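# Pour dispenser beads into white cup, set it on tray

## Task

Get all the beads out of the dispenser and into the white cup, then stand the cup upright on the dispenser's tray. A few beads lying loose on the tray or table are acceptable. The result must stay that way without the robot holding anything in place, and at the end both grippers must have released and pulled away.

## Robot and tools

Robot: two six-joint arms, left_arm and right_arm, each with a parallel two-finger gripper. Nothing may be pushed or dropped off the table, and the arms must never collide or press hard on each other. Be gentle with objects: avoid drops, slips, slams and forceful shoves. Sometimes an outside force briefly pulls on a held item or nudges a loose one.

Scene frame (used in the state line): origin on the table surface midway between the arms, +x out across the table, +z up, left_arm on the +y side. The arm names do not tell you which side of a camera image an arm appears on. The state line lists, per arm, end_effector_position (metres) and end_effector_quat_wxyz. That position is the point between the finger pads, just under 1 cm behind the tips; the fingers point along the gripper's +z and close along its y. Printed hand positions can be somewhat wrong, especially far out.

execute_actions takes "actions", a list holding zero or one item, plus optional "pictures" (boolean).
- Empty list: nothing is commanded; returns the state with camera pictures.
- Motion item: {"rows": [...], "steps": n}, n from 6 to 15 (default 15), each step 1/30 s. Each row is one list of 14 numbers covering both arms: left_arm waist, shoulder, elbow, wrist pitch, wrist yaw, wrist roll, gripper opening, then right_arm in the same seven-value order. Up to 15 rows; row k is used on step k and the final row repeats for leftover steps. Joint values are absolute target angles in radians (the same numbers shown under Joint positions), not offsets. Ranges: waist -2.618 to 3.054, shoulder 0.000 to 3.142, elbow 0.000 to 3.142, wrist pitch -1.571 to 1.571, wrist yaw -1.571 to 1.571, wrist roll -2.094 to 2.094. Opening is an absolute value from -1 (shut) to +1 (wide, 0.087 m pad gap).
- Wait item: {"steps": n}, n up to 300, no rows; returns after n steps counted from the previous result, with your thinking time included.
Pictures come back only for an empty list or when "pictures": true is set.

Limits on a motion: a call is rejected (nothing sent) if a joint target exceeds its range end by over 0.036 rad and lies beyond the joint's current angle. True joint ends may differ from the listed ones by up to 0.036 rad; a target past the real end gets clipped there and a "joint sent to its limit" line appears, possibly referring to an earlier action. Each step the sent target is held within a set distance of the measured angle (waist 0.202, shoulder 0.258, elbow 0.238, wrist pitch 0.573, wrist yaw and roll 0.522 rad), and if a target would shift the gripper over 70 mm from where it is, all of that arm's joints are scaled back, so big moves take several calls. Friction can leave a joint up to about 0.031 rad short, and changes smaller than that may not register.

Timing: results are reported 6 steps before an action ends; those last steps run while you compose the next reply, and the arms keep heading to the last row sent until they settle or a step is HELD. The simulation runs during your replies, so long thinking lets things happen.

Result lines: Joint positions and Joint velocities give, per arm, the six joints (rad, rad/s) then the pad gap (m, m/s). grip_measured is the measured opening on the command scale; each gripper's reading may be off by roughly 1 mm. To hold something, command an opening below grip_measured: about 0.02 lower grips firmly, a smaller margin more softly. Pads push up to roughly 20 N; snapping shut quickly can squeeze harder or even pop open. "joint command not followed" means a clearance check altered or blocked some joint targets; HELD marks steps where your row was partly or fully not sent. MOTOR HOT appears from 75 °C when carrying load heats a motor (also while you think); 90 °C halts that arm for 10 s, and 100 °C makes the arm go limp and fall. These are reported as OVER-TEMPERATURE FAULT lines. Don't hold loads longer than needed.

zoom_image: {"camera": name, "region": [x0, y0, x1, y1]} gives a closer look at part of that camera's latest image, in pixels from the top-left, at most 504 by 504. Cameras, all 504x504: cam_high, cam_low, cam_left_wrist, cam_right_wrist.

show_instructions: no arguments; shows the reference page "dispenser manual" explaining the dispenser. Moves nothing.

finished_scene: {"scene": number of the current scene}; ends and grades it, irreversible. The cup must already be upright on the tray holding the beads, with grippers opened and withdrawn. Replying without any tool call also ends the session.

Suggested order: look, read the dispenser manual, locate cup, dispenser and tray, operate the dispenser so its beads go into the cup, place the cup upright on the tray, release, back both arms away, then finish.

Each tool is called after "Request:" as name([rows], argument=value, ...), one row to a line, values as JSON.

## Session

Request:
execute_actions(actions=[])

Scene clock: 0.00 s of 4050.00 s.
left_arm: end_effector_position=(+0.4707, +0.5206, +0.1017) grip_measured=+0.981 end_effector_quat_wxyz=(+0.634, +0.023, +0.738, +0.228) | right_arm: end_effector_position=(-0.0372, -0.7098, +0.2257) grip_measured=+1.000 end_effector_quat_wxyz=(+0.205, +0.101, +0.923, -0.308)
Joint positions: left_arm=[0.202 1.901 0.743 1.066 0.083 0.384 0.087] | right_arm=[-1.517  1.53   1.494 -0.845 -0.344 -1.262  0.087]
Joint velocities: left_arm=[-0.002 -0.017 -0.017 -0.007  0.007 -0.022 -0.001] | right_arm=[-0.007  0.012 -0.007 -0.051  0.007  0.007  0.   ]
Motor temperatures (°C, as the motors report them): left_arm=[29 29 29 29 26 29] | right_arm=[29 28 28 30 28 29]

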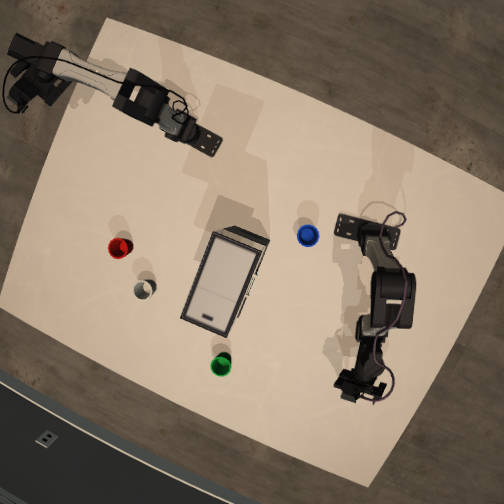

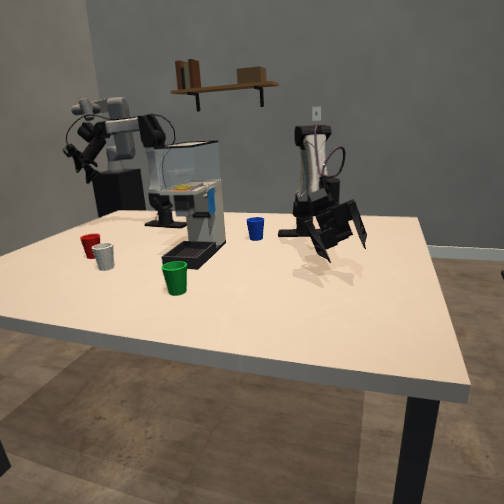

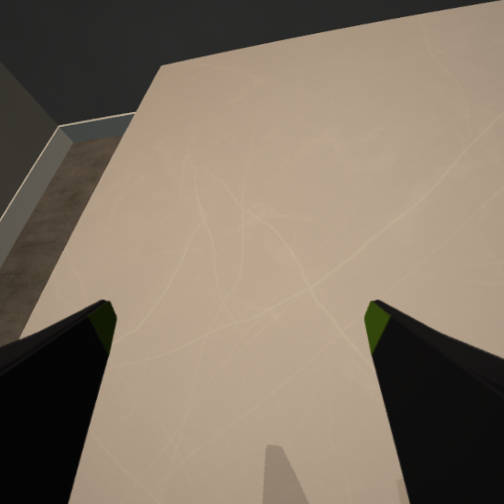

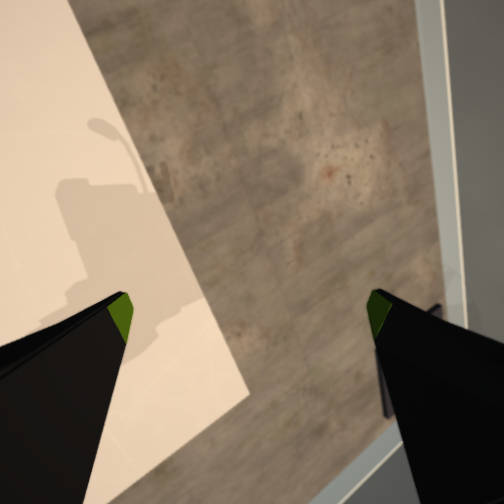

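Request:
zoom_image(camera="cam_high", region=[90, 210, 290, 390])

Request:
zoom_image(camera="cam_low", region=[70, 130, 280, 310])

Region (90, 210, 290, 390) of cam_high's 504x504 image, scaled by 2.520, with more detail than that image has; it fills the top 454 rows of this view, and the rest is white.

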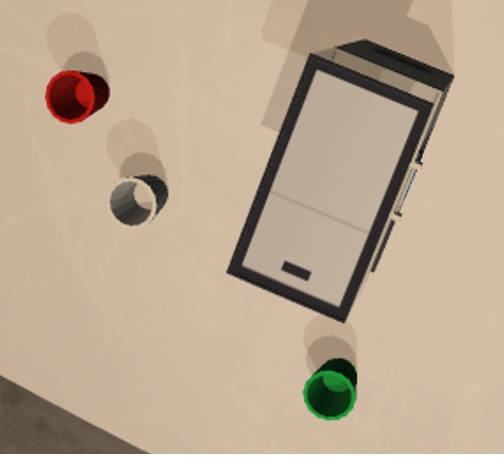

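Region (70, 130, 280, 310) of cam_low's 504x504 image, scaled by 2.400, with more detail than that image has; it fills the top 432 rows of this view, and the rest is white.

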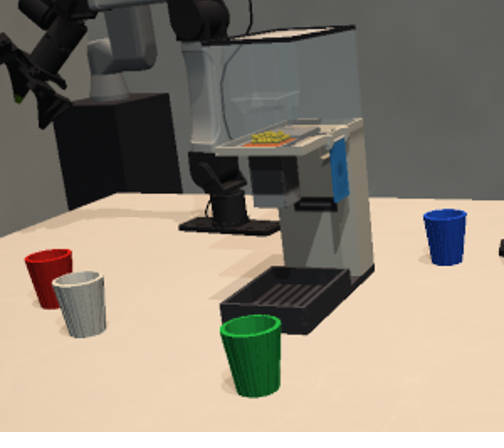

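Request:
zoom_image(camera="cam_low", region=[140, 135, 250, 275])

Request:
zoom_image(camera="cam_high", region=[170, 215, 290, 345])

Region (140, 135, 250, 275) of cam_low's 504x504 image, scaled by 3.600, with more detail than that image has; it fills the left 396 columns of this view, and the rest is white.

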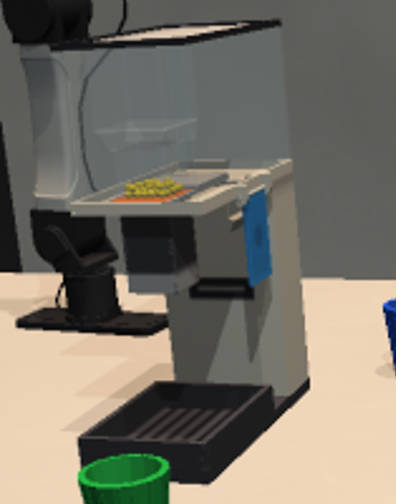

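Region (170, 215, 290, 345) of cam_high's 504x504 image, scaled by 3.877, with more detail than that image has; it fills the left 465 columns of this view, and the rest is white.

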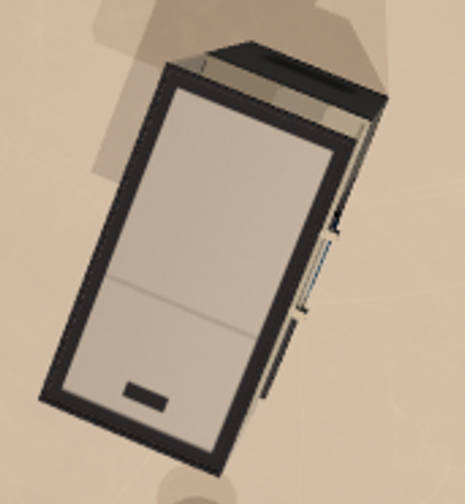

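Request:
execute_actions([
  {"rows": [
[0.200,1.900,0.742,1.07,0.089,0.382,0.9, -1.511,1.53,1.494,-0.825,-0.323,-1.222,1],
[0.197,1.897,0.739,1.07,0.100,0.379,0.75, -1.498,1.53,1.494,-0.785,-0.302,-1.183,1],
[0.191,1.892,0.736,1.07,0.117,0.375,0.6, -1.478,1.53,1.494,-0.727,-0.281,-1.143,1],
[0.184,1.886,0.731,1.07,0.139,0.368,0.45, -1.451,1.53,1.488,-0.669,-0.260,-1.103,1],
[0.175,1.879,0.725,1.07,0.167,0.360,0.3, -1.417,1.53,1.476,-0.611,-0.240,-1.063,1],
[0.164,1.870,0.718,1.07,0.201,0.351,0.15, -1.376,1.53,1.458,-0.553,-0.219,-1.024,1],
[0.151,1.859,0.710,1.07,0.240,0.340,0.0, -1.329,1.53,1.434,-0.495,-0.198,-0.984,1],
[0.137,1.848,0.701,1.07,0.283,0.328,-0.15, -1.277,1.53,1.405,-0.437,-0.177,-0.944,1],
[0.122,1.836,0.691,1.07,0.327,0.316,-0.3, -1.2245,1.53,1.376,-0.379,-0.156,-0.904,1],
[0.108,1.824,0.682,1.07,0.370,0.304,-0.45, -1.172,1.53,1.347,-0.321,-0.135,-0.865,1],
[0.094,1.813,0.673,1.07,0.414,0.291,-0.6, -1.1195,1.53,1.318,-0.263,-0.114,-0.825,1],
[0.080,1.801,0.664,1.07,0.457,0.279,-0.75, -1.067,1.53,1.289,-0.205,-0.093,-0.785,1],
[0.066,1.790,0.655,1.07,0.501,0.267,-0.85, -1.0145,1.53,1.260,-0.147,-0.072,-0.745,1],
[0.052,1.778,0.646,1.07,0.544,0.255,-0.93, -0.962,1.53,1.231,-0.089,-0.051,-0.706,1],
[0.037,1.766,0.636,1.07,0.588,0.243,-1, -0.9095,1.53,1.202,-0.031,-0.031,-0.666,1]
], "steps": 15},
])

Request:
execute_actions([
  {"rows": [
[0.023,1.755,0.627,1.075,0.631,0.231,-1, -0.857,1.53,1.173,0.027,-0.010,-0.626,1],
[0.009,1.743,0.618,1.075,0.675,0.219,-1, -0.8045,1.53,1.144,0.085,0.011,-0.586,1],
[-0.005,1.732,0.609,1.075,0.718,0.206,-1, -0.752,1.53,1.115,0.143,0.032,-0.547,1],
[-0.019,1.720,0.600,1.075,0.762,0.194,-1, -0.6995,1.53,1.086,0.201,0.053,-0.507,1],
[-0.033,1.708,0.591,1.075,0.805,0.182,-1, -0.647,1.53,1.057,0.259,0.074,-0.467,1],
[-0.048,1.697,0.581,1.075,0.848,0.170,-1, -0.5945,1.53,1.028,0.317,0.095,-0.427,1],
[-0.062,1.685,0.572,1.075,0.892,0.158,-1, -0.542,1.53,0.999,0.375,0.116,-0.388,1],
[-0.076,1.674,0.563,1.075,0.935,0.146,-1, -0.4895,1.53,0.970,0.433,0.137,-0.348,1],
[-0.090,1.662,0.554,1.075,0.979,0.134,-1, -0.437,1.53,0.941,0.491,0.158,-0.308,1],
[-0.104,1.650,0.545,1.075,1.022,0.121,-1, -0.3845,1.53,0.912,0.549,0.178,-0.268,1],
[-0.118,1.639,0.536,1.075,1.066,0.109,-1, -0.332,1.535,0.883,0.607,0.199,-0.229,1],
[-0.133,1.627,0.526,1.075,1.109,0.097,-1, -0.2795,1.54,0.854,0.665,0.220,-0.189,1],
[-0.147,1.616,0.517,1.075,1.153,0.085,-1, -0.227,1.545,0.825,0.723,0.241,-0.149,1],
[-0.161,1.604,0.508,1.075,1.196,0.073,-1, -0.1745,1.55,0.796,0.781,0.262,-0.109,1],
[-0.175,1.592,0.499,1.075,1.240,0.061,-1, -0.122,1.555,0.767,0.839,0.282,-0.070,1]
], "steps": 15},
])

Request:
execute_actions([
  {"rows": [
[-0.189,1.581,0.490,1.08,1.283,0.048,-1, -0.0695,1.56,0.738,0.897,0.282,-0.030,1],
[-0.203,1.569,0.480,1.08,1.327,0.036,-1, -0.017,1.565,0.709,0.955,0.282,0.010,1],
[-0.216,1.559,0.472,1.08,1.366,0.025,-1, 0.0355,1.57,0.680,1.000,0.282,0.010,1],
[-0.227,1.550,0.465,1.08,1.399,0.016,-1, 0.088,1.575,0.651,1.035,0.282,0.010,1],
[-0.236,1.542,0.459,1.08,1.428,0.008,-1, 0.1405,1.58,0.622,1.057,0.282,0.010,1],
[-0.244,1.536,0.454,1.08,1.450,0.002,-1, 0.1875,1.585,0.596,1.072,0.282,0.010,1],
[-0.249,1.532,0.451,1.08,1.467,-0.003,-1, 0.2295,1.59,0.574,1.072,0.282,0.010,1],
[-0.253,1.529,0.448,1.08,1.478,-0.006,-1, 0.2655,1.595,0.556,1.072,0.282,0.010,1],
[-0.255,1.527,0.447,1.08,1.485,-0.008,-1, 0.2955,1.60,0.543,1.072,0.282,0.010,1],
[-0.255,1.527,0.447,1.08,1.485,-0.008,-1, 0.3195,1.605,0.534,1.072,0.282,0.010,1],
[-0.255,1.527,0.447,1.08,1.485,-0.008,-1, 0.3375,1.61,0.528,1.072,0.282,0.010,1],
[-0.255,1.527,0.447,1.08,1.485,-0.008,-1, 0.3505,1.612,0.525,1.072,0.282,0.010,1],
[-0.255,1.527,0.447,1.08,1.485,-0.008,-1, 0.3585,1.612,0.525,1.072,0.282,0.010,1],
[-0.255,1.527,0.447,1.08,1.485,-0.008,-1, 0.3635,1.612,0.525,1.072,0.282,0.010,1],
[-0.255,1.527,0.447,1.08,1.485,-0.008,-1, 0.3665,1.612,0.525,1.072,0.282,0.010,1]
], "steps": 15},
])

Request:
execute_actions([
  {"steps": 14},
], pictures=true)

Scene clock: 13.57 s of 4050.00 s.
left_arm: end_effector_position=(+0.4827, +0.4820, +0.1138) grip_measured=-0.228 end_effector_quat_wxyz=(+0.662, +0.064, +0.726, +0.172) | right_arm: end_effector_position=(+0.0279, -0.7402, +0.2444) grip_measured=+1.000 end_effector_quat_wxyz=(+0.240, +0.112, +0.888, -0.375)
Joint positions: left_arm=[0.162 1.871 0.736 1.07  0.191 0.354 0.034] | right_arm=[-1.328  1.53   1.449 -0.588 -0.229 -1.054  0.087]
Joint velocities: left_arm=[-0.408 -0.398 -0.217  0.051  0.813 -0.183 -0.126] | right_arm=[ 1.433 -0.012 -0.652  1.516  0.447  1.004  0.   ]
Motor temperatures (°C, as the motors report them): left_arm=[29 32 30 32 26 29] | right_arm=[29 29 29 32 28 29]
Steps of this call (steps 1 to 90: nothing new was sent; then 10.27 s passed at rest; steps 91 to 99: the first 9 steps of this action). Readings (joint positions):
91: left_arm=[0.202 1.901 0.743 1.068 0.083 0.384] | right_arm=[-1.517 1.530 1.494 -0.845 -0.343 -1.257]
92: left_arm=[0.202 1.901 0.743 1.069 0.084 0.384] | right_arm=[-1.516 1.530 1.494 -0.842 -0.337 -1.245]
94: left_arm=[0.201 1.901 0.743 1.070 0.095 0.382] | right_arm=[-1.500 1.530 1.494 -0.808 -0.314 -1.206]
98: left_arm=[0.175 1.882 0.741 1.070 0.163 0.362] | right_arm=[-1.377 1.530 1.470 -0.641 -0.247 -1.088]
99: the state above

Scene clock: 14.07 s of 4050.00 s.
left_arm: end_effector_position=(+0.4381, +0.2634, +0.1409) grip_measured=-1.000 end_effector_quat_wxyz=(+0.683, +0.287, +0.651, -0.167) | right_arm: end_effector_position=(+0.3281, -0.6032, +0.2011) grip_measured=+1.000 end_effector_quat_wxyz=(+0.496, +0.072, +0.799, -0.333)
Joint positions: left_arm=[-0.059  1.692  0.599  1.076  0.791  0.188  0.   ] | right_arm=[-0.528  1.53   1.009  0.23   0.062 -0.481  0.087]
Joint velocities: left_arm=[-0.442 -0.339 -0.256  0.051  1.238 -0.359  0.   ] | right_arm=[ 1.482  0.007 -0.823  1.678  0.476  1.121  0.   ]
Motor temperatures (°C, as the motors report them): left_arm=[29 32 30 32 26 29] | right_arm=[29 29 29 32 28 29]
Steps of this call (steps 1 to 6: the last 6 steps of your previous action; steps 7 to 15: the first 9 steps of this action). Readings (joint positions):
7: left_arm=[0.053 1.783 0.674 1.074 0.453 0.283] | right_arm=[-0.947 1.530 1.238 -0.222 -0.101 -0.795]
8: left_arm=[0.039 1.772 0.664 1.075 0.494 0.271] | right_arm=[-0.895 1.530 1.209 -0.168 -0.081 -0.756]
10: left_arm=[0.012 1.750 0.645 1.075 0.578 0.248] | right_arm=[-0.790 1.530 1.152 -0.056 -0.041 -0.679]
14: left_arm=[-0.045 1.704 0.608 1.076 0.748 0.201] | right_arm=[-0.581 1.530 1.038 0.172 0.041 -0.521]
15: the state above

Scene clock: 14.57 s of 4050.00 s.
left_arm: end_effector_position=(+0.2900, +0.1386, +0.1524) grip_measured=-1.000 end_effector_quat_wxyz=(+0.544, +0.474, +0.524, -0.453) | right_arm: end_effector_position=(+0.4070, -0.2792, +0.1593) grip_measured=+1.000 end_effector_quat_wxyz=(+0.698, +0.022, +0.714, -0.050)
Joint positions: left_arm=[-0.243  1.543  0.479  1.08   1.383  0.025  0.   ] | right_arm=[ 0.24   1.581  0.594  0.965  0.254 -0.034  0.087]
Joint velocities: left_arm=[-0.1   -0.095 -0.061 -0.081  0.681 -0.154  0.   ] | right_arm=[ 1.082  0.168 -0.589  0.491  0.007  0.183  0.   ]
Motor temperatures (°C, as the motors report them): left_arm=[29 32 30 32 26 29] | right_arm=[29 29 29 32 28 29]
Steps of this call (steps 1 to 6: the last 6 steps of your previous action; steps 7 to 15: the first 9 steps of this action). Readings (joint positions):
7: left_arm=[-0.158 1.612 0.535 1.077 1.094 0.104] | right_arm=[-0.159 1.540 0.810 0.635 0.202 -0.204]
8: left_arm=[-0.173 1.600 0.525 1.077 1.137 0.092] | right_arm=[-0.107 1.546 0.781 0.693 0.215 -0.164]
10: left_arm=[-0.200 1.578 0.507 1.078 1.222 0.069] | right_arm=[-0.002 1.556 0.723 0.800 0.235 -0.105]
14: left_arm=[-0.238 1.547 0.482 1.080 1.359 0.031] | right_arm=[0.199 1.575 0.615 0.946 0.252 -0.043]
15: the state above

Scene clock: 15.03 s of 4050.00 s.
left_arm: end_effector_position=(+0.2718, +0.1360, +0.1522) grip_measured=-1.000 end_effector_quat_wxyz=(+0.516, +0.491, +0.508, -0.484) | right_arm: end_effector_position=(+0.3945, -0.2287, +0.1465) grip_measured=+1.000 end_effector_quat_wxyz=(+0.701, -0.003, +0.714, -0.002)
Joint positions: left_arm=[-0.247  1.54   0.476  1.08   1.472 -0.001  0.   ] | right_arm=[ 0.359  1.604  0.544  1.042  0.268 -0.001  0.087]
Joint velocities: left_arm=[ 0.002 -0.002 -0.002  0.007 -0.037 -0.066  0.   ] | right_arm=[-0.022 -0.007  0.012  0.007  0.007  0.066  0.   ]
Motor temperatures (°C, as the motors report them): left_arm=[29 32 30 32 26 29] | right_arm=[29 29 29 32 28 29]
Kept back: nothing.
Steps of this call (steps 1 to 6: the last 6 steps of your previous action; steps 7 to 14: the robot went on to your last target). Readings (joint positions):
1: left_arm=[-0.245 1.541 0.477 1.080 1.402 0.019] | right_arm=[0.274 1.586 0.576 0.979 0.255 -0.027]
2: left_arm=[-0.247 1.540 0.476 1.080 1.418 0.015] | right_arm=[0.302 1.592 0.563 0.990 0.255 -0.022]
4: left_arm=[-0.247 1.540 0.476 1.080 1.440 0.009] | right_arm=[0.339 1.601 0.547 1.004 0.257 -0.014]
8: left_arm=[-0.247 1.540 0.476 1.080 1.461 0.002] | right_arm=[0.359 1.604 0.544 1.025 0.262 -0.006]
14: the state above

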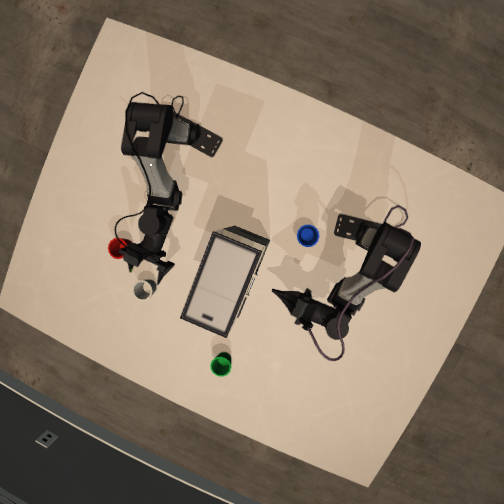

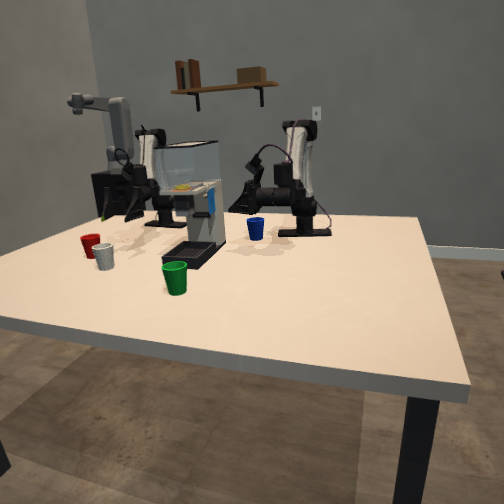

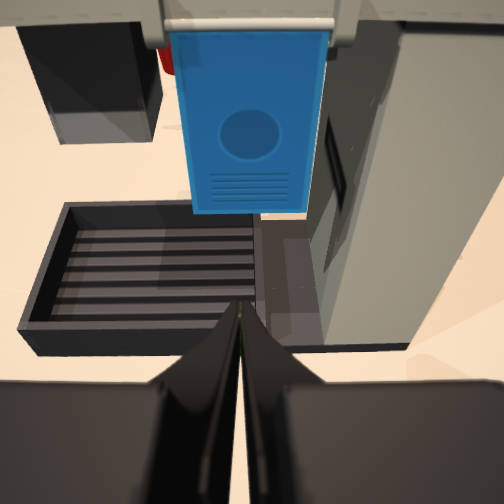

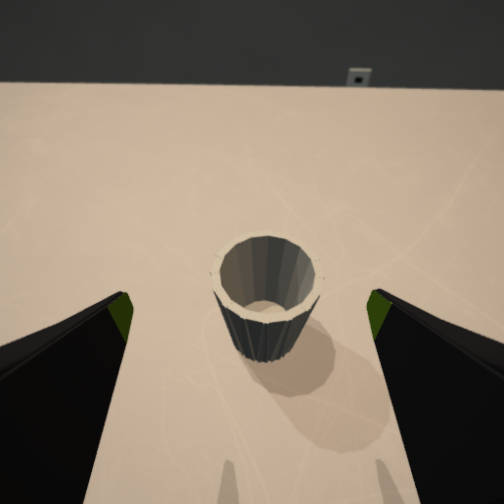

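Request:
execute_actions([
  {"rows": [
[-0.255,1.527,0.447,1.08,1.485,-0.008,-1, 0.350,1.623,0.575,1.11,0.250,0.01,1],
[-0.255,1.527,0.447,1.08,1.485,-0.008,-1, 0.340,1.640,0.5785,1.16,0.235,0.01,1],
[-0.255,1.527,0.447,1.08,1.485,-0.008,-1, 0.329,1.665,0.583,1.21,0.222,0.01,1],
[-0.255,1.527,0.447,1.08,1.485,-0.008,-1, 0.318,1.697,0.589,1.252,0.211,0.01,1],
[-0.255,1.527,0.447,1.08,1.485,-0.008,-1, 0.309,1.736,0.596,1.278,0.203,0.01,1],
[-0.255,1.527,0.447,1.08,1.485,-0.008,-1, 0.302,1.778,0.6035,1.298,0.198,0.01,1],
[-0.255,1.527,0.447,1.08,1.485,-0.008,-1, 0.297,1.820,0.611,1.318,0.194,0.01,1],
[-0.255,1.527,0.447,1.08,1.485,-0.008,-1, 0.293,1.859,0.624,1.338,0.191,0.01,1],
[-0.255,1.527,0.447,1.08,1.485,-0.008,-1, 0.290,1.896,0.641,1.358,0.188,0.01,1],
[-0.255,1.527,0.447,1.08,1.485,-0.008,-1, 0.287,1.933,0.657,1.378,0.185,0.01,1],
[-0.255,1.527,0.447,1.08,1.485,-0.008,-1, 0.284,1.970,0.674,1.390,0.183,0.01,1],
[-0.255,1.527,0.447,1.08,1.485,-0.008,-1, 0.281,2.006,0.691,1.403,0.181,0.01,1],
[-0.255,1.527,0.447,1.08,1.485,-0.008,-1, 0.278,2.043,0.708,1.414,0.179,0.01,1],
[-0.255,1.527,0.447,1.08,1.485,-0.008,-1, 0.275,2.077,0.730,1.424,0.177,0.01,1],
[-0.255,1.527,0.447,1.08,1.485,-0.008,-1, 0.272,2.112,0.752,1.431,0.176,0.01,1]
], "steps": 15},
])

Request:
execute_actions([
  {"rows": [
[-0.255,1.527,0.447,1.08,1.485,-0.008,-1, 0.270,2.142,0.771,1.436,0.174,0.01,1],
[-0.255,1.527,0.447,1.08,1.485,-0.008,-1, 0.268,2.167,0.787,1.440,0.174,0.01,1],
[-0.255,1.527,0.447,1.08,1.485,-0.008,-1, 0.266,2.187,0.799,1.442,0.174,0.01,0.9],
[-0.255,1.527,0.447,1.08,1.485,-0.008,-1, 0.265,2.201,0.808,1.443,0.174,0.01,0.8],
[-0.255,1.527,0.447,1.08,1.485,-0.008,-1, 0.265,2.211,0.814,1.443,0.174,0.01,0.72],
[-0.255,1.527,0.447,1.08,1.485,-0.008,-1, 0.265,2.216,0.817,1.443,0.174,0.01,0.66],
[-0.255,1.527,0.447,1.08,1.485,-0.008,-1, 0.265,2.219,0.820,1.443,0.174,0.01,0.60],
[-0.255,1.527,0.447,1.08,1.485,-0.008,-1, 0.265,2.219,0.820,1.443,0.174,0.01,0.55],
[-0.255,1.527,0.447,1.08,1.485,-0.008,-1, 0.265,2.219,0.820,1.443,0.174,0.01,0.50],
[-0.255,1.527,0.447,1.08,1.485,-0.008,-1, 0.265,2.219,0.820,1.443,0.174,0.01,0.46],
[-0.255,1.527,0.447,1.08,1.485,-0.008,-1, 0.265,2.219,0.820,1.443,0.174,0.01,0.43],
[-0.255,1.527,0.447,1.08,1.485,-0.008,-1, 0.265,2.219,0.820,1.443,0.174,0.01,0.40],
[-0.255,1.527,0.447,1.08,1.485,-0.008,-1, 0.265,2.219,0.820,1.443,0.174,0.01,0.37],
[-0.255,1.527,0.447,1.08,1.485,-0.008,-1, 0.265,2.219,0.820,1.443,0.174,0.01,0.35],
[-0.255,1.527,0.447,1.08,1.485,-0.008,-1, 0.265,2.219,0.820,1.443,0.174,0.01,0.34]
], "steps": 15},
])

Request:
execute_actions([
  {"steps": 8},
], pictures=true)

Scene clock: 22.20 s of 4050.00 s.
left_arm: end_effector_position=(+0.2710, +0.1360, +0.1522) grip_measured=-1.000 end_effector_quat_wxyz=(+0.515, +0.492, +0.507, -0.486) | right_arm: end_effector_position=(+0.4235, -0.2381, +0.1285) grip_measured=+1.000 end_effector_quat_wxyz=(+0.720, +0.004, +0.694, +0.002)
Joint positions: left_arm=[-0.247  1.54   0.476  1.08   1.476 -0.003  0.   ] | right_arm=[0.305 1.814 0.597 1.257 0.221 0.    0.087]
Joint velocities: left_arm=[ 0.007 -0.022 -0.002 -0.022 -0.007 -0.066  0.   ] | right_arm=[-0.178  1.233  0.315  0.549 -0.198  0.037  0.   ]
Motor temperatures (°C, as the motors report them): left_arm=[29 32 30 32 26 29] | right_arm=[29 29 29 34 28 29]
Steps of this call (steps 1 to 30: the robot went on to your last target; steps 31 to 90: nothing new was sent; then 3.87 s passed at rest; steps 91 to 99: the first 9 steps of this action). Readings (joint positions):
91: left_arm=[-0.247 1.540 0.476 1.080 1.476 -0.003] | right_arm=[0.359 1.605 0.544 1.051 0.269 0.000]
92: left_arm=[-0.247 1.540 0.476 1.080 1.476 -0.003] | right_arm=[0.357 1.610 0.544 1.066 0.265 0.000]
94: left_arm=[-0.247 1.540 0.476 1.080 1.476 -0.003] | right_arm=[0.347 1.638 0.550 1.119 0.251 0.000]
98: left_arm=[-0.247 1.540 0.476 1.080 1.476 -0.003] | right_arm=[0.312 1.772 0.587 1.236 0.225 0.000]
99: the state above

Scene clock: 22.70 s of 4050.00 s.
left_arm: end_effector_position=(+0.2710, +0.1360, +0.1522) grip_measured=-1.000 end_effector_quat_wxyz=(+0.515, +0.492, +0.507, -0.486) | right_arm: end_effector_position=(+0.4698, -0.2381, +0.0414) grip_measured=+0.523 end_effector_quat_wxyz=(+0.696, -0.002, +0.718, -0.002)
Joint positions: left_arm=[-0.247  1.54   0.476  1.08   1.476 -0.003  0.   ] | right_arm=[0.275 2.214 0.787 1.395 0.187 0.001 0.067]
Joint velocities: left_arm=[ 0.002 -0.012 -0.017 -0.081 -0.007  0.007  0.   ] | right_arm=[-0.007  0.017  0.027  0.095 -0.051 -0.095 -0.038]
Motor temperatures (°C, as the motors report them): left_arm=[29 32 30 32 26 29] | right_arm=[29 29 29 34 28 29]
Steps of this call (steps 1 to 6: the last 6 steps of your previous action; steps 7 to 15: the first 9 steps of this action). Readings (joint positions):
7: left_arm=[-0.247 1.540 0.476 1.080 1.476 -0.003] | right_arm=[0.285 2.084 0.709 1.358 0.196 0.001]
8: left_arm=[-0.247 1.540 0.476 1.080 1.476 -0.003] | right_arm=[0.283 2.115 0.729 1.368 0.194 0.001]
10: left_arm=[-0.247 1.540 0.476 1.080 1.476 -0.003] | right_arm=[0.278 2.166 0.761 1.381 0.190 0.001]
14: left_arm=[-0.247 1.540 0.476 1.080 1.476 -0.003] | right_arm=[0.275 2.212 0.785 1.393 0.188 0.001]
15: the state above

Scene clock: 22.97 s of 4050.00 s.
left_arm: end_effector_position=(+0.2710, +0.1360, +0.1522) grip_measured=-1.000 end_effector_quat_wxyz=(+0.515, +0.492, +0.507, -0.486) | right_arm: end_effector_position=(+0.4710, -0.2377, +0.0443) grip_measured=+0.383 end_effector_quat_wxyz=(+0.700, -0.001, +0.714, -0.001)
Joint positions: left_arm=[-0.247  1.54   0.476  1.08   1.476 -0.003  0.   ] | right_arm=[0.275 2.214 0.79  1.403 0.186 0.001 0.06 ]
Joint velocities: left_arm=[ 0.027  0.012  0.022  0.037 -0.022 -0.007  0.   ] | right_arm=[ 0.017  0.002 -0.017 -0.007 -0.037  0.037 -0.001]
Motor temperatures (°C, as the motors report them): left_arm=[29 32 30 32 26 29] | right_arm=[29 29 29 34 28 29]
Kept back: nothing.
Steps of this call (steps 1 to 6: the last 6 steps of your previous action; steps 7 to 8: the robot went on to your last target). Readings (joint positions):
1: left_arm=[-0.247 1.540 0.476 1.080 1.476 -0.003] | right_arm=[0.275 2.214 0.787 1.398 0.186 0.001]
2: left_arm=[-0.247 1.540 0.476 1.080 1.476 -0.003] | right_arm=[0.275 2.214 0.789 1.401 0.186 0.001]
4: left_arm=[-0.247 1.540 0.476 1.080 1.476 -0.003] | right_arm=[0.275 2.214 0.790 1.403 0.186 0.001]
8: the state above

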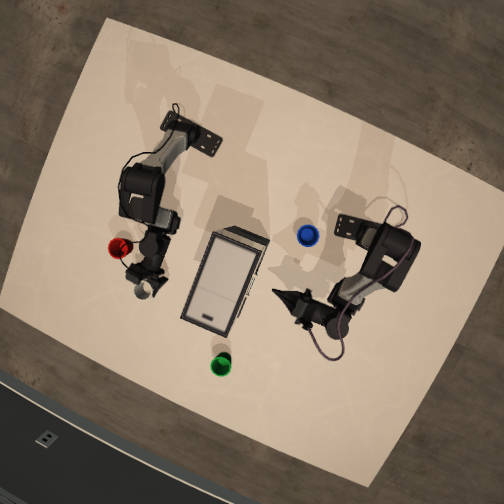

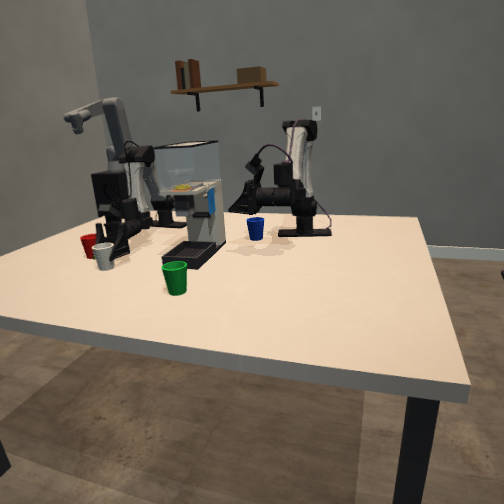

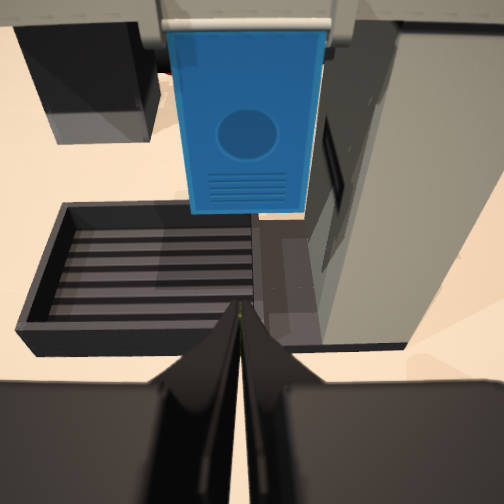

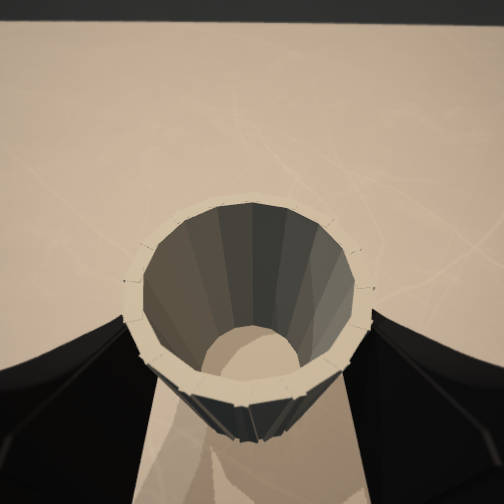

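Request:
execute_actions([
  {"rows": [
[-0.255,1.527,0.447,1.08,1.485,-0.008,-1, 0.268,2.210,0.820,1.43,0.178,0.01,0.50],
[-0.255,1.527,0.447,1.08,1.485,-0.008,-1, 0.268,2.195,0.820,1.445,0.178,0.01,0.60],
[-0.255,1.527,0.447,1.08,1.485,-0.008,-1, 0.268,2.186,0.820,1.445,0.178,0.01,0.60],
[-0.255,1.527,0.447,1.08,1.485,-0.008,-1, 0.268,2.184,0.820,1.445,0.178,0.01,0.60],
[-0.255,1.527,0.447,1.08,1.485,-0.008,-1, 0.268,2.184,0.820,1.445,0.178,0.01,0.60],
[-0.255,1.527,0.447,1.08,1.485,-0.008,-1, 0.268,2.184,0.820,1.445,0.178,0.01,0.58],
[-0.255,1.527,0.447,1.08,1.485,-0.008,-1, 0.268,2.184,0.820,1.44,0.178,0.01,0.53],
[-0.255,1.527,0.447,1.08,1.485,-0.008,-1, 0.268,2.184,0.820,1.44,0.178,0.01,0.48],
[-0.255,1.527,0.447,1.08,1.485,-0.008,-1, 0.268,2.184,0.820,1.44,0.178,0.01,0.45],
[-0.255,1.527,0.447,1.08,1.485,-0.008,-1, 0.268,2.184,0.820,1.44,0.178,0.01,0.42],
[-0.255,1.527,0.447,1.08,1.485,-0.008,-1, 0.268,2.184,0.820,1.44,0.178,0.01,0.39],
[-0.255,1.527,0.447,1.08,1.485,-0.008,-1, 0.268,2.184,0.820,1.44,0.178,0.01,0.37],
[-0.255,1.527,0.447,1.08,1.485,-0.008,-1, 0.268,2.184,0.820,1.44,0.178,0.01,0.36]
], "steps": 14},
])

Request:
execute_actions([
  {"rows": [
[-0.258,1.527,0.447,1.08,1.46,-0.008,-1, 0.270,2.178,0.826,1.43,0.178,0.01,0.36],
[-0.262,1.527,0.447,1.08,1.45,-0.008,-1, 0.272,2.168,0.837,1.40,0.170,0.01,0.36],
[-0.267,1.527,0.447,1.08,1.44,-0.008,-1, 0.275,2.156,0.853,1.355,0.124,0.01,0.36],
[-0.273,1.527,0.447,1.08,1.43,-0.008,-1, 0.280,2.144,0.875,1.31,0.064,0.01,0.36],
[-0.280,1.527,0.447,1.08,1.421,-0.008,-1, 0.285,2.133,0.899,1.268,-0.011,0.01,0.36],
[-0.287,1.527,0.447,1.08,1.413,-0.008,-1, 0.290,2.124,0.923,1.232,-0.097,0.01,0.36],
[-0.294,1.527,0.447,1.08,1.406,-0.008,-1, 0.295,2.118,0.948,1.200,-0.189,0.01,0.36],
[-0.301,1.527,0.447,1.08,1.399,-0.008,-1, 0.300,2.115,0.972,1.168,-0.291,0.01,0.36],
[-0.308,1.527,0.447,1.08,1.392,-0.008,-1, 0.305,2.114,0.997,1.140,-0.353,0.01,0.36],
[-0.315,1.527,0.447,1.08,1.385,-0.008,-1, 0.310,2.114,1.021,1.117,-0.415,0.01,0.36],
[-0.322,1.527,0.447,1.08,1.378,-0.008,-1, 0.315,2.114,1.043,1.100,-0.477,0.01,0.36],
[-0.329,1.527,0.447,1.08,1.372,-0.008,-1, 0.320,2.114,1.061,1.088,-0.539,0.01,0.36],
[-0.336,1.527,0.447,1.08,1.366,-0.008,-1, 0.325,2.114,1.074,1.081,-0.601,0.01,0.36],
[-0.343,1.527,0.447,1.08,1.360,-0.008,-1, 0.330,2.114,1.084,1.077,-0.663,0.01,0.36],
[-0.350,1.527,0.447,1.08,1.355,-0.008,-1, 0.335,2.114,1.089,1.075,-0.725,0.01,0.36]
], "steps": 15},
])

Request:
execute_actions([
  {"rows": [
[-0.356,1.527,0.447,1.08,1.351,-0.008,-1, 0.340,2.114,1.092,1.075,-0.787,0.01,0.36],
[-0.361,1.527,0.447,1.08,1.349,-0.008,-1, 0.345,2.114,1.092,1.075,-0.849,0.01,0.36],
[-0.365,1.527,0.447,1.08,1.348,-0.008,-1, 0.350,2.114,1.092,1.075,-0.911,0.01,0.36],
[-0.368,1.527,0.447,1.08,1.348,-0.008,-1, 0.355,2.114,1.092,1.075,-0.973,0.01,0.36],
[-0.370,1.527,0.447,1.08,1.348,-0.008,-1, 0.360,2.114,1.092,1.075,-1.035,0.01,0.36],
[-0.371,1.527,0.447,1.08,1.348,-0.008,-1, 0.365,2.114,1.092,1.075,-1.097,0.01,0.36],
[-0.371,1.527,0.447,1.08,1.348,-0.008,-1, 0.369,2.114,1.092,1.075,-1.159,0.01,0.36],
[-0.371,1.527,0.447,1.08,1.348,-0.008,-1, 0.372,2.114,1.092,1.075,-1.221,0.01,0.36],
[-0.371,1.527,0.447,1.08,1.348,-0.008,-1, 0.374,2.114,1.092,1.075,-1.283,0.01,0.36],
[-0.371,1.527,0.447,1.08,1.348,-0.008,-1, 0.375,2.114,1.092,1.075,-1.310,0.01,0.36],
[-0.371,1.527,0.447,1.08,1.348,-0.008,-1, 0.375,2.114,1.092,1.075,-1.330,0.01,0.36],
[-0.371,1.527,0.447,1.08,1.348,-0.008,-1, 0.375,2.114,1.092,1.075,-1.343,0.01,0.36],
[-0.371,1.527,0.447,1.08,1.348,-0.008,-1, 0.375,2.114,1.092,1.075,-1.349,0.01,0.36],
[-0.371,1.527,0.447,1.08,1.348,-0.008,-1, 0.375,2.114,1.092,1.075,-1.348,0.01,0.36],
[-0.371,1.527,0.447,1.08,1.348,-0.008,-1, 0.375,2.114,1.092,1.075,-1.340,0.01,0.36]
], "steps": 15},
])

Request:
execute_actions([
  {"rows": [
[-0.371,1.527,0.447,1.08,1.348,-0.008,-1, 0.375,2.114,1.092,1.075,-1.325,0.01,0.36],
[-0.371,1.527,0.447,1.08,1.348,-0.008,-1, 0.375,2.114,1.092,1.075,-1.308,0.01,0.36],
[-0.371,1.527,0.447,1.08,1.348,-0.008,-1, 0.375,2.114,1.092,1.075,-1.280,0.01,0.36]
], "steps": 11},
], pictures=true)

Scene clock: 25.57 s of 4050.00 s.
left_arm: end_effector_position=(+0.2710, +0.1360, +0.1522) grip_measured=-1.000 end_effector_quat_wxyz=(+0.515, +0.492, +0.507, -0.486) | right_arm: end_effector_position=(+0.4720, -0.2375, +0.0509) grip_measured=+0.501 end_effector_quat_wxyz=(+0.706, +0.000, +0.708, +0.000)
Joint positions: left_arm=[-0.247  1.54   0.476  1.08   1.476 -0.003  0.   ] | right_arm=[0.275 2.206 0.79  1.414 0.186 0.001 0.066]
Joint velocities: left_arm=[-0.012 -0.027 -0.002 -0.007 -0.007 -0.007  0.   ] | right_arm=[-0.007 -0.061 -0.007 -0.022 -0.081  0.022 -0.037]
Motor temperatures (°C, as the motors report them): left_arm=[29 32 30 32 26 29] | right_arm=[29 30 29 34 28 29]
Steps of this call (steps 1 to 15: the robot went on to your last target; steps 16 to 70: nothing new was sent; steps 71 to 78: the first 8 steps of this action). Readings (joint positions):
71: left_arm=[-0.247 1.540 0.476 1.080 1.476 -0.003] | right_arm=[0.275 2.214 0.790 1.403 0.186 0.001]
72: left_arm=[-0.247 1.540 0.476 1.080 1.476 -0.003] | right_arm=[0.275 2.214 0.790 1.405 0.186 0.001]
74: left_arm=[-0.247 1.540 0.476 1.080 1.476 -0.003] | right_arm=[0.275 2.213 0.790 1.410 0.186 0.001]
78: the state above

Scene clock: 26.07 s of 4050.00 s.
left_arm: end_effector_position=(+0.2714, +0.1256, +0.1523) grip_measured=-1.000 end_effector_quat_wxyz=(+0.516, +0.490, +0.509, -0.485) | right_arm: end_effector_position=(+0.4934, -0.1845, +0.0758) grip_measured=+0.430 end_effector_quat_wxyz=(+0.695, -0.094, +0.707, +0.094)
Joint positions: left_arm=[-0.287  1.54   0.476  1.08   1.429 -0.003  0.   ] | right_arm=[ 0.279  2.157  0.918  1.223 -0.076  0.002  0.063]
Joint velocities: left_arm=[-0.217  0.017 -0.012 -0.007 -0.212 -0.007  0.   ] | right_arm=[ 0.095 -0.178  0.789 -0.842 -1.78  -0.037  0.001]
Motor temperatures (°C, as the motors report them): left_arm=[29 32 30 32 26 29] | right_arm=[29 30 30 35 28 29]
Steps of this call (steps 1 to 6: the last 6 steps of your previous action; steps 7 to 15: the first 9 steps of this action). Readings (joint positions):
7: left_arm=[-0.247 1.540 0.476 1.080 1.475 -0.003] | right_arm=[0.275 2.205 0.790 1.415 0.186 0.002]
8: left_arm=[-0.247 1.540 0.476 1.080 1.472 -0.003] | right_arm=[0.275 2.204 0.792 1.411 0.186 0.002]
10: left_arm=[-0.254 1.540 0.476 1.080 1.462 -0.003] | right_arm=[0.275 2.194 0.808 1.374 0.163 0.002]
14: left_arm=[-0.280 1.540 0.476 1.080 1.436 -0.003] | right_arm=[0.277 2.164 0.892 1.251 -0.013 0.002]
15: the state above

Scene clock: 26.57 s of 4050.00 s.
left_arm: end_effector_position=(+0.2676, +0.1065, +0.1525) grip_measured=-1.000 end_effector_quat_wxyz=(+0.515, +0.492, +0.507, -0.487) | right_arm: end_effector_position=(+0.3933, -0.0246, +0.1054) grip_measured=+0.430 end_effector_quat_wxyz=(+0.561, -0.422, +0.570, +0.427)
Joint positions: left_arm=[-0.361  1.54   0.476  1.08   1.362 -0.003  0.   ] | right_arm=[ 0.361  2.138  1.061  1.065 -1.014  0.003  0.063]
Joint velocities: left_arm=[ 0.007 -0.002  0.022 -0.022 -0.081  0.081  0.   ] | right_arm=[ 0.1   -0.007 -0.002 -0.007 -1.795 -0.022  0.001]
Motor temperatures (°C, as the motors report them): left_arm=[29 32 30 32 26 29] | right_arm=[29 30 30 35 28 29]
Steps of this call (steps 1 to 6: the last 6 steps of your previous action; steps 7 to 15: the first 9 steps of this action). Readings (joint positions):
7: left_arm=[-0.336 1.540 0.476 1.080 1.384 -0.003] | right_arm=[0.322 2.138 1.054 1.105 -0.515 0.002]
8: left_arm=[-0.342 1.540 0.476 1.080 1.379 -0.003] | right_arm=[0.328 2.138 1.059 1.098 -0.578 0.002]
10: left_arm=[-0.353 1.540 0.476 1.080 1.371 -0.003] | right_arm=[0.338 2.138 1.061 1.086 -0.703 0.003]
14: left_arm=[-0.361 1.540 0.476 1.080 1.363 -0.003] | right_arm=[0.357 2.138 1.061 1.067 -0.952 0.003]
15: the state above

Scene clock: 26.93 s of 4050.00 s.
left_arm: end_effector_position=(+0.2684, +0.1066, +0.1525) grip_measured=-1.000 end_effector_quat_wxyz=(+0.516, +0.490, +0.508, -0.486) | right_arm: end_effector_position=(+0.3455, -0.0141, +0.1057) grip_measured=+0.430 end_effector_quat_wxyz=(+0.499, -0.494, +0.508, +0.499)
Joint positions: left_arm=[-0.361  1.54   0.476  1.08   1.357 -0.003  0.   ] | right_arm=[ 0.37   2.138  1.061  1.064 -1.275  0.003  0.063]
Joint velocities: left_arm=[-0.027  0.002  0.007 -0.066  0.022 -0.051  0.   ] | right_arm=[-0.007  0.007  0.002  0.007  0.007 -0.022 -0.   ]
Motor temperatures (°C, as the motors report them): left_arm=[29 32 30 32 26 29] | right_arm=[29 30 30 35 28 29]
Steps of this call (steps 1 to 6: the last 6 steps of your previous action; steps 7 to 11: the first 5 steps of this action). Readings (joint positions):
7: left_arm=[-0.361 1.540 0.476 1.080 1.358 -0.003] | right_arm=[0.370 2.138 1.061 1.064 -1.266 0.003]
8: left_arm=[-0.361 1.540 0.476 1.080 1.358 -0.003] | right_arm=[0.370 2.138 1.061 1.064 -1.274 0.003]
10: left_arm=[-0.361 1.540 0.476 1.080 1.358 -0.003] | right_arm=[0.370 2.138 1.061 1.064 -1.275 0.003]
11: the state above

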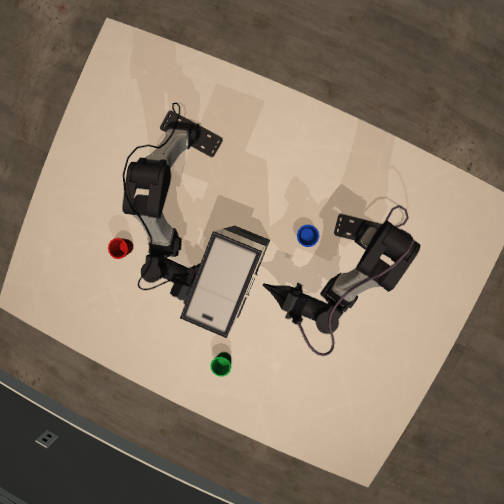

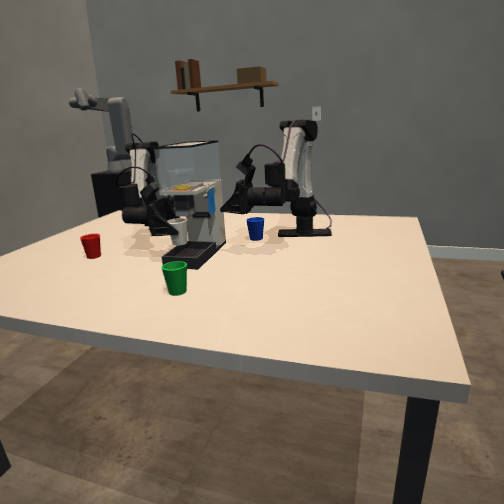

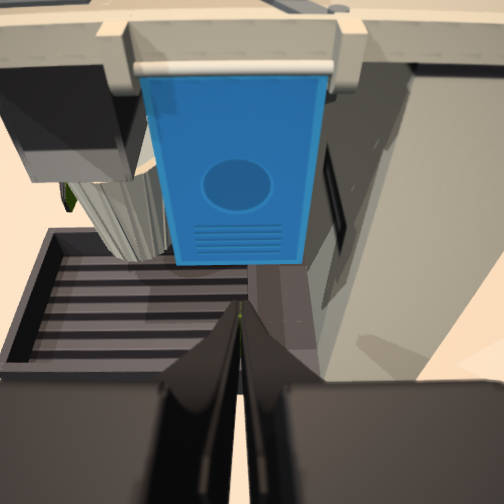

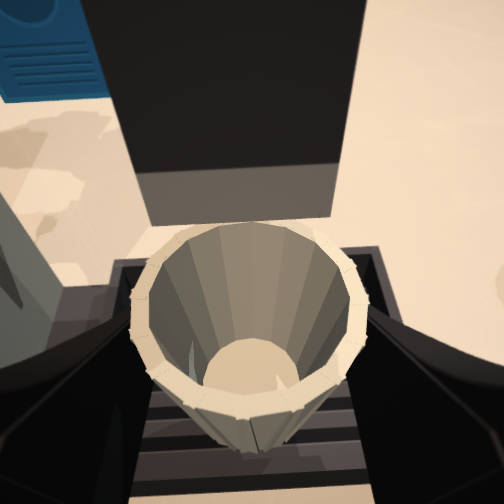

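Request:
execute_actions([
  {"rows": [
[-0.371,1.54,0.48,1.06,1.348,-0.008,-1, 0.378,2.146,1.094,1.098,-1.265,0.01,0.37],
[-0.371,1.54,0.505,1.05,1.348,-0.008,-1, 0.382,2.153,1.096,1.112,-1.258,0.01,0.37],
[-0.371,1.54,0.511,1.04,1.348,-0.008,-1, 0.387,2.164,1.099,1.133,-1.249,0.01,0.37],
[-0.375,1.54,0.516,1.03,1.344,-0.008,-1, 0.394,2.178,1.102,1.158,-1.239,0.01,0.37],
[-0.379,1.54,0.521,1.025,1.340,-0.008,-1, 0.401,2.194,1.105,1.182,-1.230,0.01,0.37],
[-0.383,1.54,0.526,1.02,1.336,-0.008,-1, 0.409,2.209,1.108,1.202,-1.222,0.01,0.37],
[-0.387,1.54,0.531,1.015,1.332,-0.008,-1, 0.416,2.225,1.110,1.217,-1.216,0.01,0.37],
[-0.391,1.54,0.536,1.01,1.328,-0.008,-1, 0.422,2.240,1.112,1.231,-1.213,0.01,0.37],
[-0.395,1.54,0.541,1.01,1.324,-0.008,-1, 0.427,2.253,1.114,1.242,-1.210,0.01,0.37],
[-0.399,1.54,0.546,1.01,1.320,-0.008,-1, 0.432,2.265,1.115,1.248,-1.207,0.01,0.37],
[-0.403,1.54,0.551,1.01,1.316,-0.008,-1, 0.435,2.274,1.115,1.254,-1.208,0.01,0.37],
[-0.407,1.54,0.556,1.01,1.313,-0.008,-1, 0.437,2.282,1.115,1.255,-1.209,0.01,0.37],
[-0.411,1.54,0.556,1.01,1.311,-0.008,-1, 0.438,2.288,1.115,1.255,-1.212,0.01,0.37],
[-0.415,1.54,0.556,1.01,1.311,-0.008,-1, 0.438,2.292,1.115,1.254,-1.213,0.01,0.37],
[-0.419,1.54,0.556,1.01,1.311,-0.008,-1, 0.438,2.295,1.115,1.252,-1.216,0.01,0.37]
], "steps": 15},
])

Request:
execute_actions([
  {"rows": [
[-0.423,1.54,0.556,1.01,1.311,-0.008,-1, 0.438,2.297,1.115,1.249,-1.216,0.01,0.37],
[-0.427,1.54,0.556,1.01,1.311,-0.008,-1, 0.438,2.298,1.115,1.247,-1.216,0.01,0.37],
[-0.427,1.54,0.556,1.01,1.311,-0.008,-1, 0.438,2.299,1.115,1.244,-1.216,0.01,0.37],
[-0.427,1.54,0.556,1.01,1.311,-0.008,-1, 0.438,2.299,1.115,1.242,-1.216,0.01,0.37]
], "steps": 12},
], pictures=true)

Scene clock: 31.83 s of 4050.00 s.
left_arm: end_effector_position=(+0.2730, +0.1011, +0.1584) grip_measured=-1.000 end_effector_quat_wxyz=(+0.514, +0.491, +0.507, -0.487) | right_arm: end_effector_position=(+0.3480, +0.0004, +0.0837) grip_measured=+0.430 end_effector_quat_wxyz=(+0.505, -0.496, +0.504, +0.496)
Joint positions: left_arm=[-0.378  1.54   0.511  1.043  1.345 -0.003  0.   ] | right_arm=[ 0.403  2.224  1.078  1.15  -1.239  0.003  0.063]
Joint velocities: left_arm=[-0.105  0.012  0.149 -0.168 -0.095 -0.007  0.   ] | right_arm=[ 0.237  0.466  0.056  0.3    0.139 -0.051 -0.001]
Motor temperatures (°C, as the motors report them): left_arm=[29 32 30 32 26 29] | right_arm=[29 31 30 34 28 29]
Steps of this call (steps 1 to 6: the last 6 steps of your previous action; steps 7 to 15: the robot went on to your last target; steps 16 to 90: nothing new was sent; then 1.60 s passed at rest; steps 91 to 99: the first 9 steps of this action). Readings (joint positions):
91: left_arm=[-0.361 1.540 0.476 1.079 1.357 -0.003] | right_arm=[0.370 2.138 1.061 1.064 -1.275 0.003]
92: left_arm=[-0.361 1.540 0.476 1.078 1.357 -0.003] | right_arm=[0.370 2.139 1.061 1.066 -1.275 0.003]
94: left_arm=[-0.362 1.540 0.482 1.067 1.357 -0.003] | right_arm=[0.373 2.150 1.061 1.083 -1.268 0.003]
98: left_arm=[-0.374 1.540 0.505 1.047 1.348 -0.003] | right_arm=[0.395 2.208 1.076 1.137 -1.244 0.003]
99: the state above

Scene clock: 32.23 s of 4050.00 s.
left_arm: end_effector_position=(+0.2725, +0.0899, +0.1639) grip_measured=-1.000 end_effector_quat_wxyz=(+0.513, +0.497, +0.500, -0.490) | right_arm: end_effector_position=(+0.3411, +0.0121, +0.0627) grip_measured=+0.430 end_effector_quat_wxyz=(-0.499, +0.500, -0.500, -0.501)
Joint positions: left_arm=[-0.417  1.54   0.535  1.028  1.322 -0.003  0.   ] | right_arm=[ 0.433  2.29   1.08   1.211 -1.228  0.003  0.063]
Joint velocities: left_arm=[ 0.007  0.007 -0.012 -0.081 -0.022 -0.022  0.   ] | right_arm=[-0.007 -0.012  0.007  0.037  0.007 -0.051 -0.   ]
Motor temperatures (°C, as the motors report them): left_arm=[29 32 30 32 26 29] | right_arm=[29 31 30 34 28 29]
Steps of this call (steps 1 to 6: the last 6 steps of your previous action; steps 7 to 12: the first 6 steps of this action). Readings (joint positions):
7: left_arm=[-0.406 1.540 0.535 1.032 1.326 -0.003] | right_arm=[0.433 2.287 1.080 1.204 -1.228 0.003]
8: left_arm=[-0.410 1.540 0.535 1.031 1.325 -0.003] | right_arm=[0.433 2.288 1.080 1.207 -1.228 0.003]
10: left_arm=[-0.416 1.540 0.535 1.029 1.324 -0.003] | right_arm=[0.433 2.289 1.080 1.210 -1.228 0.003]
12: the state above

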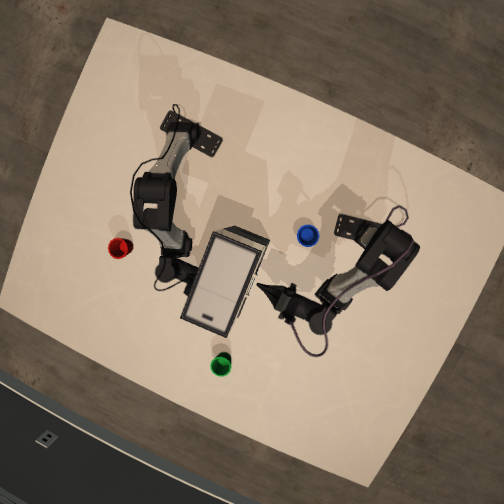

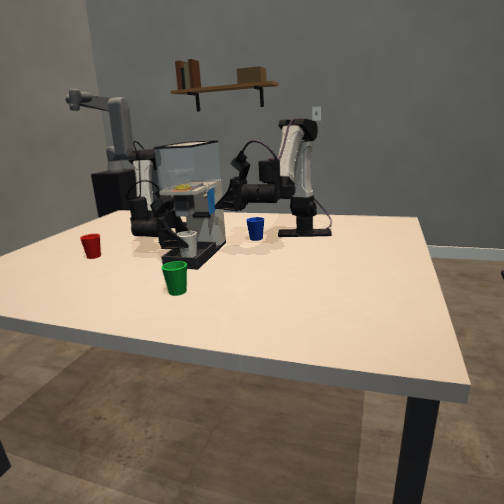

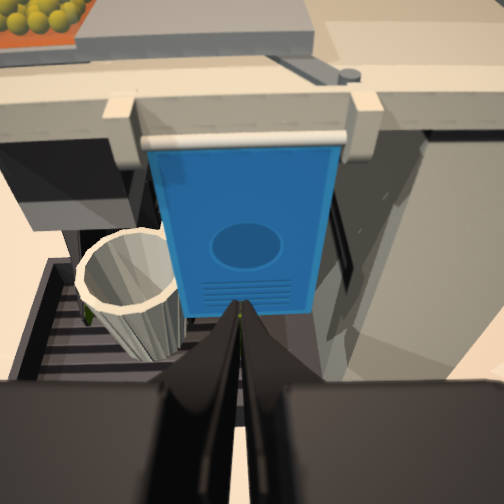

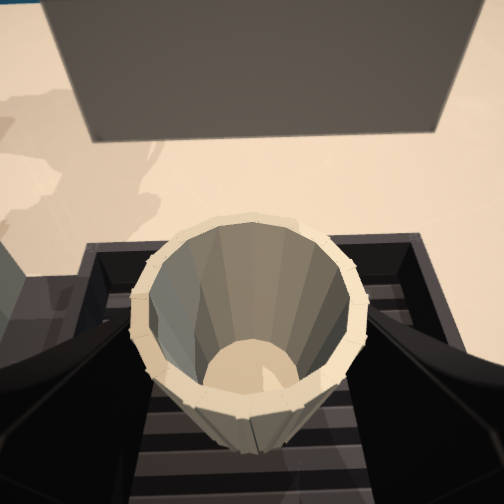

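Request:
execute_actions([
  {"rows": [
[-0.431,1.54,0.54,0.99,1.292,-0.008,-1, 0.438,2.301,1.11,1.23,-1.22,0.01,0.37],
[-0.438,1.54,0.54,0.975,1.278,-0.008,-1, 0.438,2.303,1.11,1.215,-1.22,0.01,0.37],
[-0.447,1.54,0.54,0.97,1.266,-0.008,-1, 0.438,2.303,1.11,1.20,-1.22,0.01,0.37],
[-0.457,1.54,0.54,0.97,1.254,-0.008,-1, 0.438,2.303,1.11,1.19,-1.22,0.01,0.37],
[-0.467,1.54,0.54,0.975,1.243,-0.008,-1, 0.438,2.303,1.11,1.18,-1.22,0.01,0.37],
[-0.477,1.54,0.54,0.98,1.232,-0.008,-1, 0.438,2.303,1.11,1.18,-1.22,0.01,0.37],
[-0.487,1.54,0.54,0.99,1.221,-0.008,-1, 0.438,2.303,1.11,1.18,-1.22,0.01,0.37],
[-0.497,1.54,0.54,1.0,1.210,-0.008,-1, 0.438,2.303,1.11,1.18,-1.22,0.01,0.37],
[-0.507,1.54,0.54,1.0,1.199,-0.008,-1, 0.438,2.303,1.11,1.18,-1.22,0.01,0.37],
[-0.517,1.54,0.54,1.0,1.188,-0.008,-1, 0.438,2.303,1.11,1.18,-1.22,0.01,0.37],
[-0.527,1.54,0.54,1.0,1.177,-0.008,-1, 0.438,2.303,1.11,1.18,-1.22,0.01,0.37],
[-0.537,1.54,0.54,1.0,1.167,-0.008,-1, 0.438,2.303,1.11,1.18,-1.22,0.01,0.37],
[-0.547,1.54,0.54,1.0,1.158,-0.008,-1, 0.438,2.303,1.11,1.18,-1.22,0.01,0.37],
[-0.556,1.54,0.54,1.0,1.151,-0.008,-1, 0.438,2.303,1.11,1.18,-1.22,0.01,0.37],
[-0.564,1.54,0.54,1.0,1.146,-0.008,-1, 0.438,2.303,1.11,1.18,-1.22,0.01,0.37]
], "steps": 15},
])

Request:
execute_actions([
  {"rows": [
[-0.570,1.54,0.54,1.0,1.143,-0.008,-1, 0.438,2.303,1.11,1.18,-1.22,0.01,0.37],
[-0.574,1.54,0.54,1.0,1.142,-0.008,-1, 0.438,2.303,1.11,1.18,-1.22,0.01,0.37],
[-0.576,1.54,0.54,1.0,1.142,-0.008,-1, 0.438,2.303,1.11,1.18,-1.22,0.01,0.37]
], "steps": 13},
], pictures=true)

Scene clock: 33.23 s of 4050.00 s.
left_arm: end_effector_position=(+0.2704, +0.0746, +0.1607) grip_measured=-1.000 end_effector_quat_wxyz=(+0.509, +0.488, +0.512, -0.490) | right_arm: end_effector_position=(+0.3410, +0.0121, +0.0623) grip_measured=+0.430 end_effector_quat_wxyz=(-0.499, +0.500, -0.501, -0.501)
Joint positions: left_arm=[-0.478  1.54   0.535  1.002  1.245 -0.003  0.   ] | right_arm=[ 0.433  2.29   1.08   1.209 -1.228  0.003  0.063]
Joint velocities: left_arm=[-0.227 -0.012 -0.017 -0.007 -0.359 -0.037  0.   ] | right_arm=[ 0.007  0.007  0.007 -0.066  0.051  0.066  0.   ]
Motor temperatures (°C, as the motors report them): left_arm=[29 32 30 32 26 29] | right_arm=[29 31 30 34 28 29]
Steps of this call (steps 1 to 6: the last 6 steps of your previous action; steps 7 to 15: the robot went on to your last target; steps 16 to 21: nothing new was sent; steps 22 to 30: the first 9 steps of this action). Readings (joint positions):
22: left_arm=[-0.418 1.540 0.535 1.025 1.317 -0.003] | right_arm=[0.433 2.290 1.080 1.212 -1.228 0.003]
23: left_arm=[-0.420 1.540 0.535 1.019 1.312 -0.003] | right_arm=[0.433 2.290 1.080 1.212 -1.228 0.003]
25: left_arm=[-0.431 1.540 0.535 1.007 1.296 -0.003] | right_arm=[0.433 2.290 1.080 1.210 -1.228 0.003]
29: left_arm=[-0.469 1.540 0.535 1.001 1.257 -0.003] | right_arm=[0.433 2.290 1.080 1.209 -1.228 0.003]
30: the state above

Scene clock: 33.67 s of 4050.00 s.
left_arm: end_effector_position=(+0.2678, +0.0554, +0.1611) grip_measured=-1.000 end_effector_quat_wxyz=(+0.515, +0.483, +0.517, -0.484) | right_arm: end_effector_position=(+0.3410, +0.0121, +0.0623) grip_measured=+0.430 end_effector_quat_wxyz=(-0.499, +0.500, -0.501, -0.501)
Joint positions: left_arm=[-0.554  1.54   0.535  1.005  1.148 -0.003  0.   ] | right_arm=[ 0.433  2.29   1.08   1.209 -1.228  0.003  0.063]
Joint velocities: left_arm=[ 0.022 -0.017 -0.027  0.051 -0.007 -0.022  0.   ] | right_arm=[-0.007 -0.007 -0.012  0.022 -0.037 -0.022  0.   ]
Motor temperatures (°C, as the motors report them): left_arm=[29 32 30 32 26 29] | right_arm=[29 31 30 34 28 29]
Steps of this call (steps 1 to 6: the last 6 steps of your previous action; steps 7 to 13: the first 7 steps of this action). Readings (joint positions):
7: left_arm=[-0.537 1.540 0.535 1.005 1.169 -0.003] | right_arm=[0.433 2.290 1.080 1.209 -1.228 0.003]
8: left_arm=[-0.543 1.540 0.535 1.005 1.162 -0.003] | right_arm=[0.433 2.290 1.080 1.209 -1.228 0.003]
10: left_arm=[-0.551 1.540 0.535 1.005 1.152 -0.003] | right_arm=[0.433 2.290 1.080 1.209 -1.228 0.003]
13: the state above

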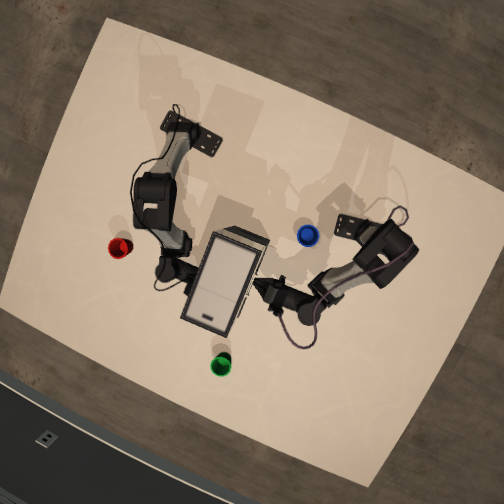

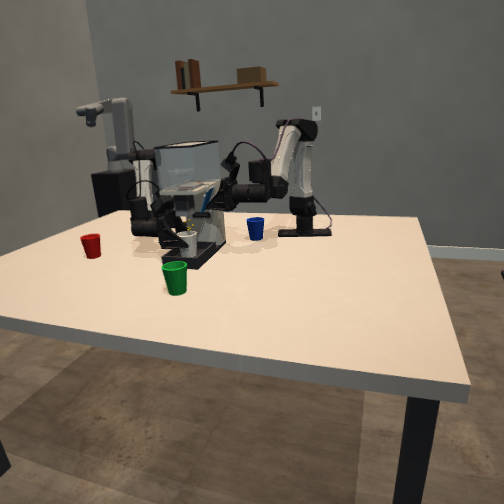

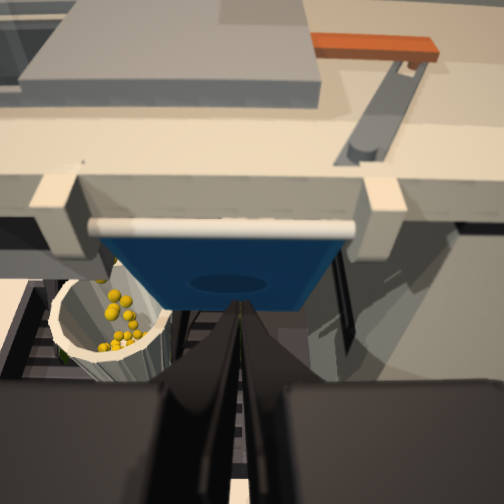

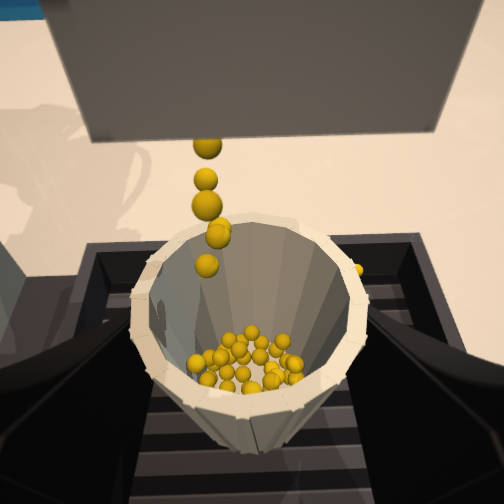

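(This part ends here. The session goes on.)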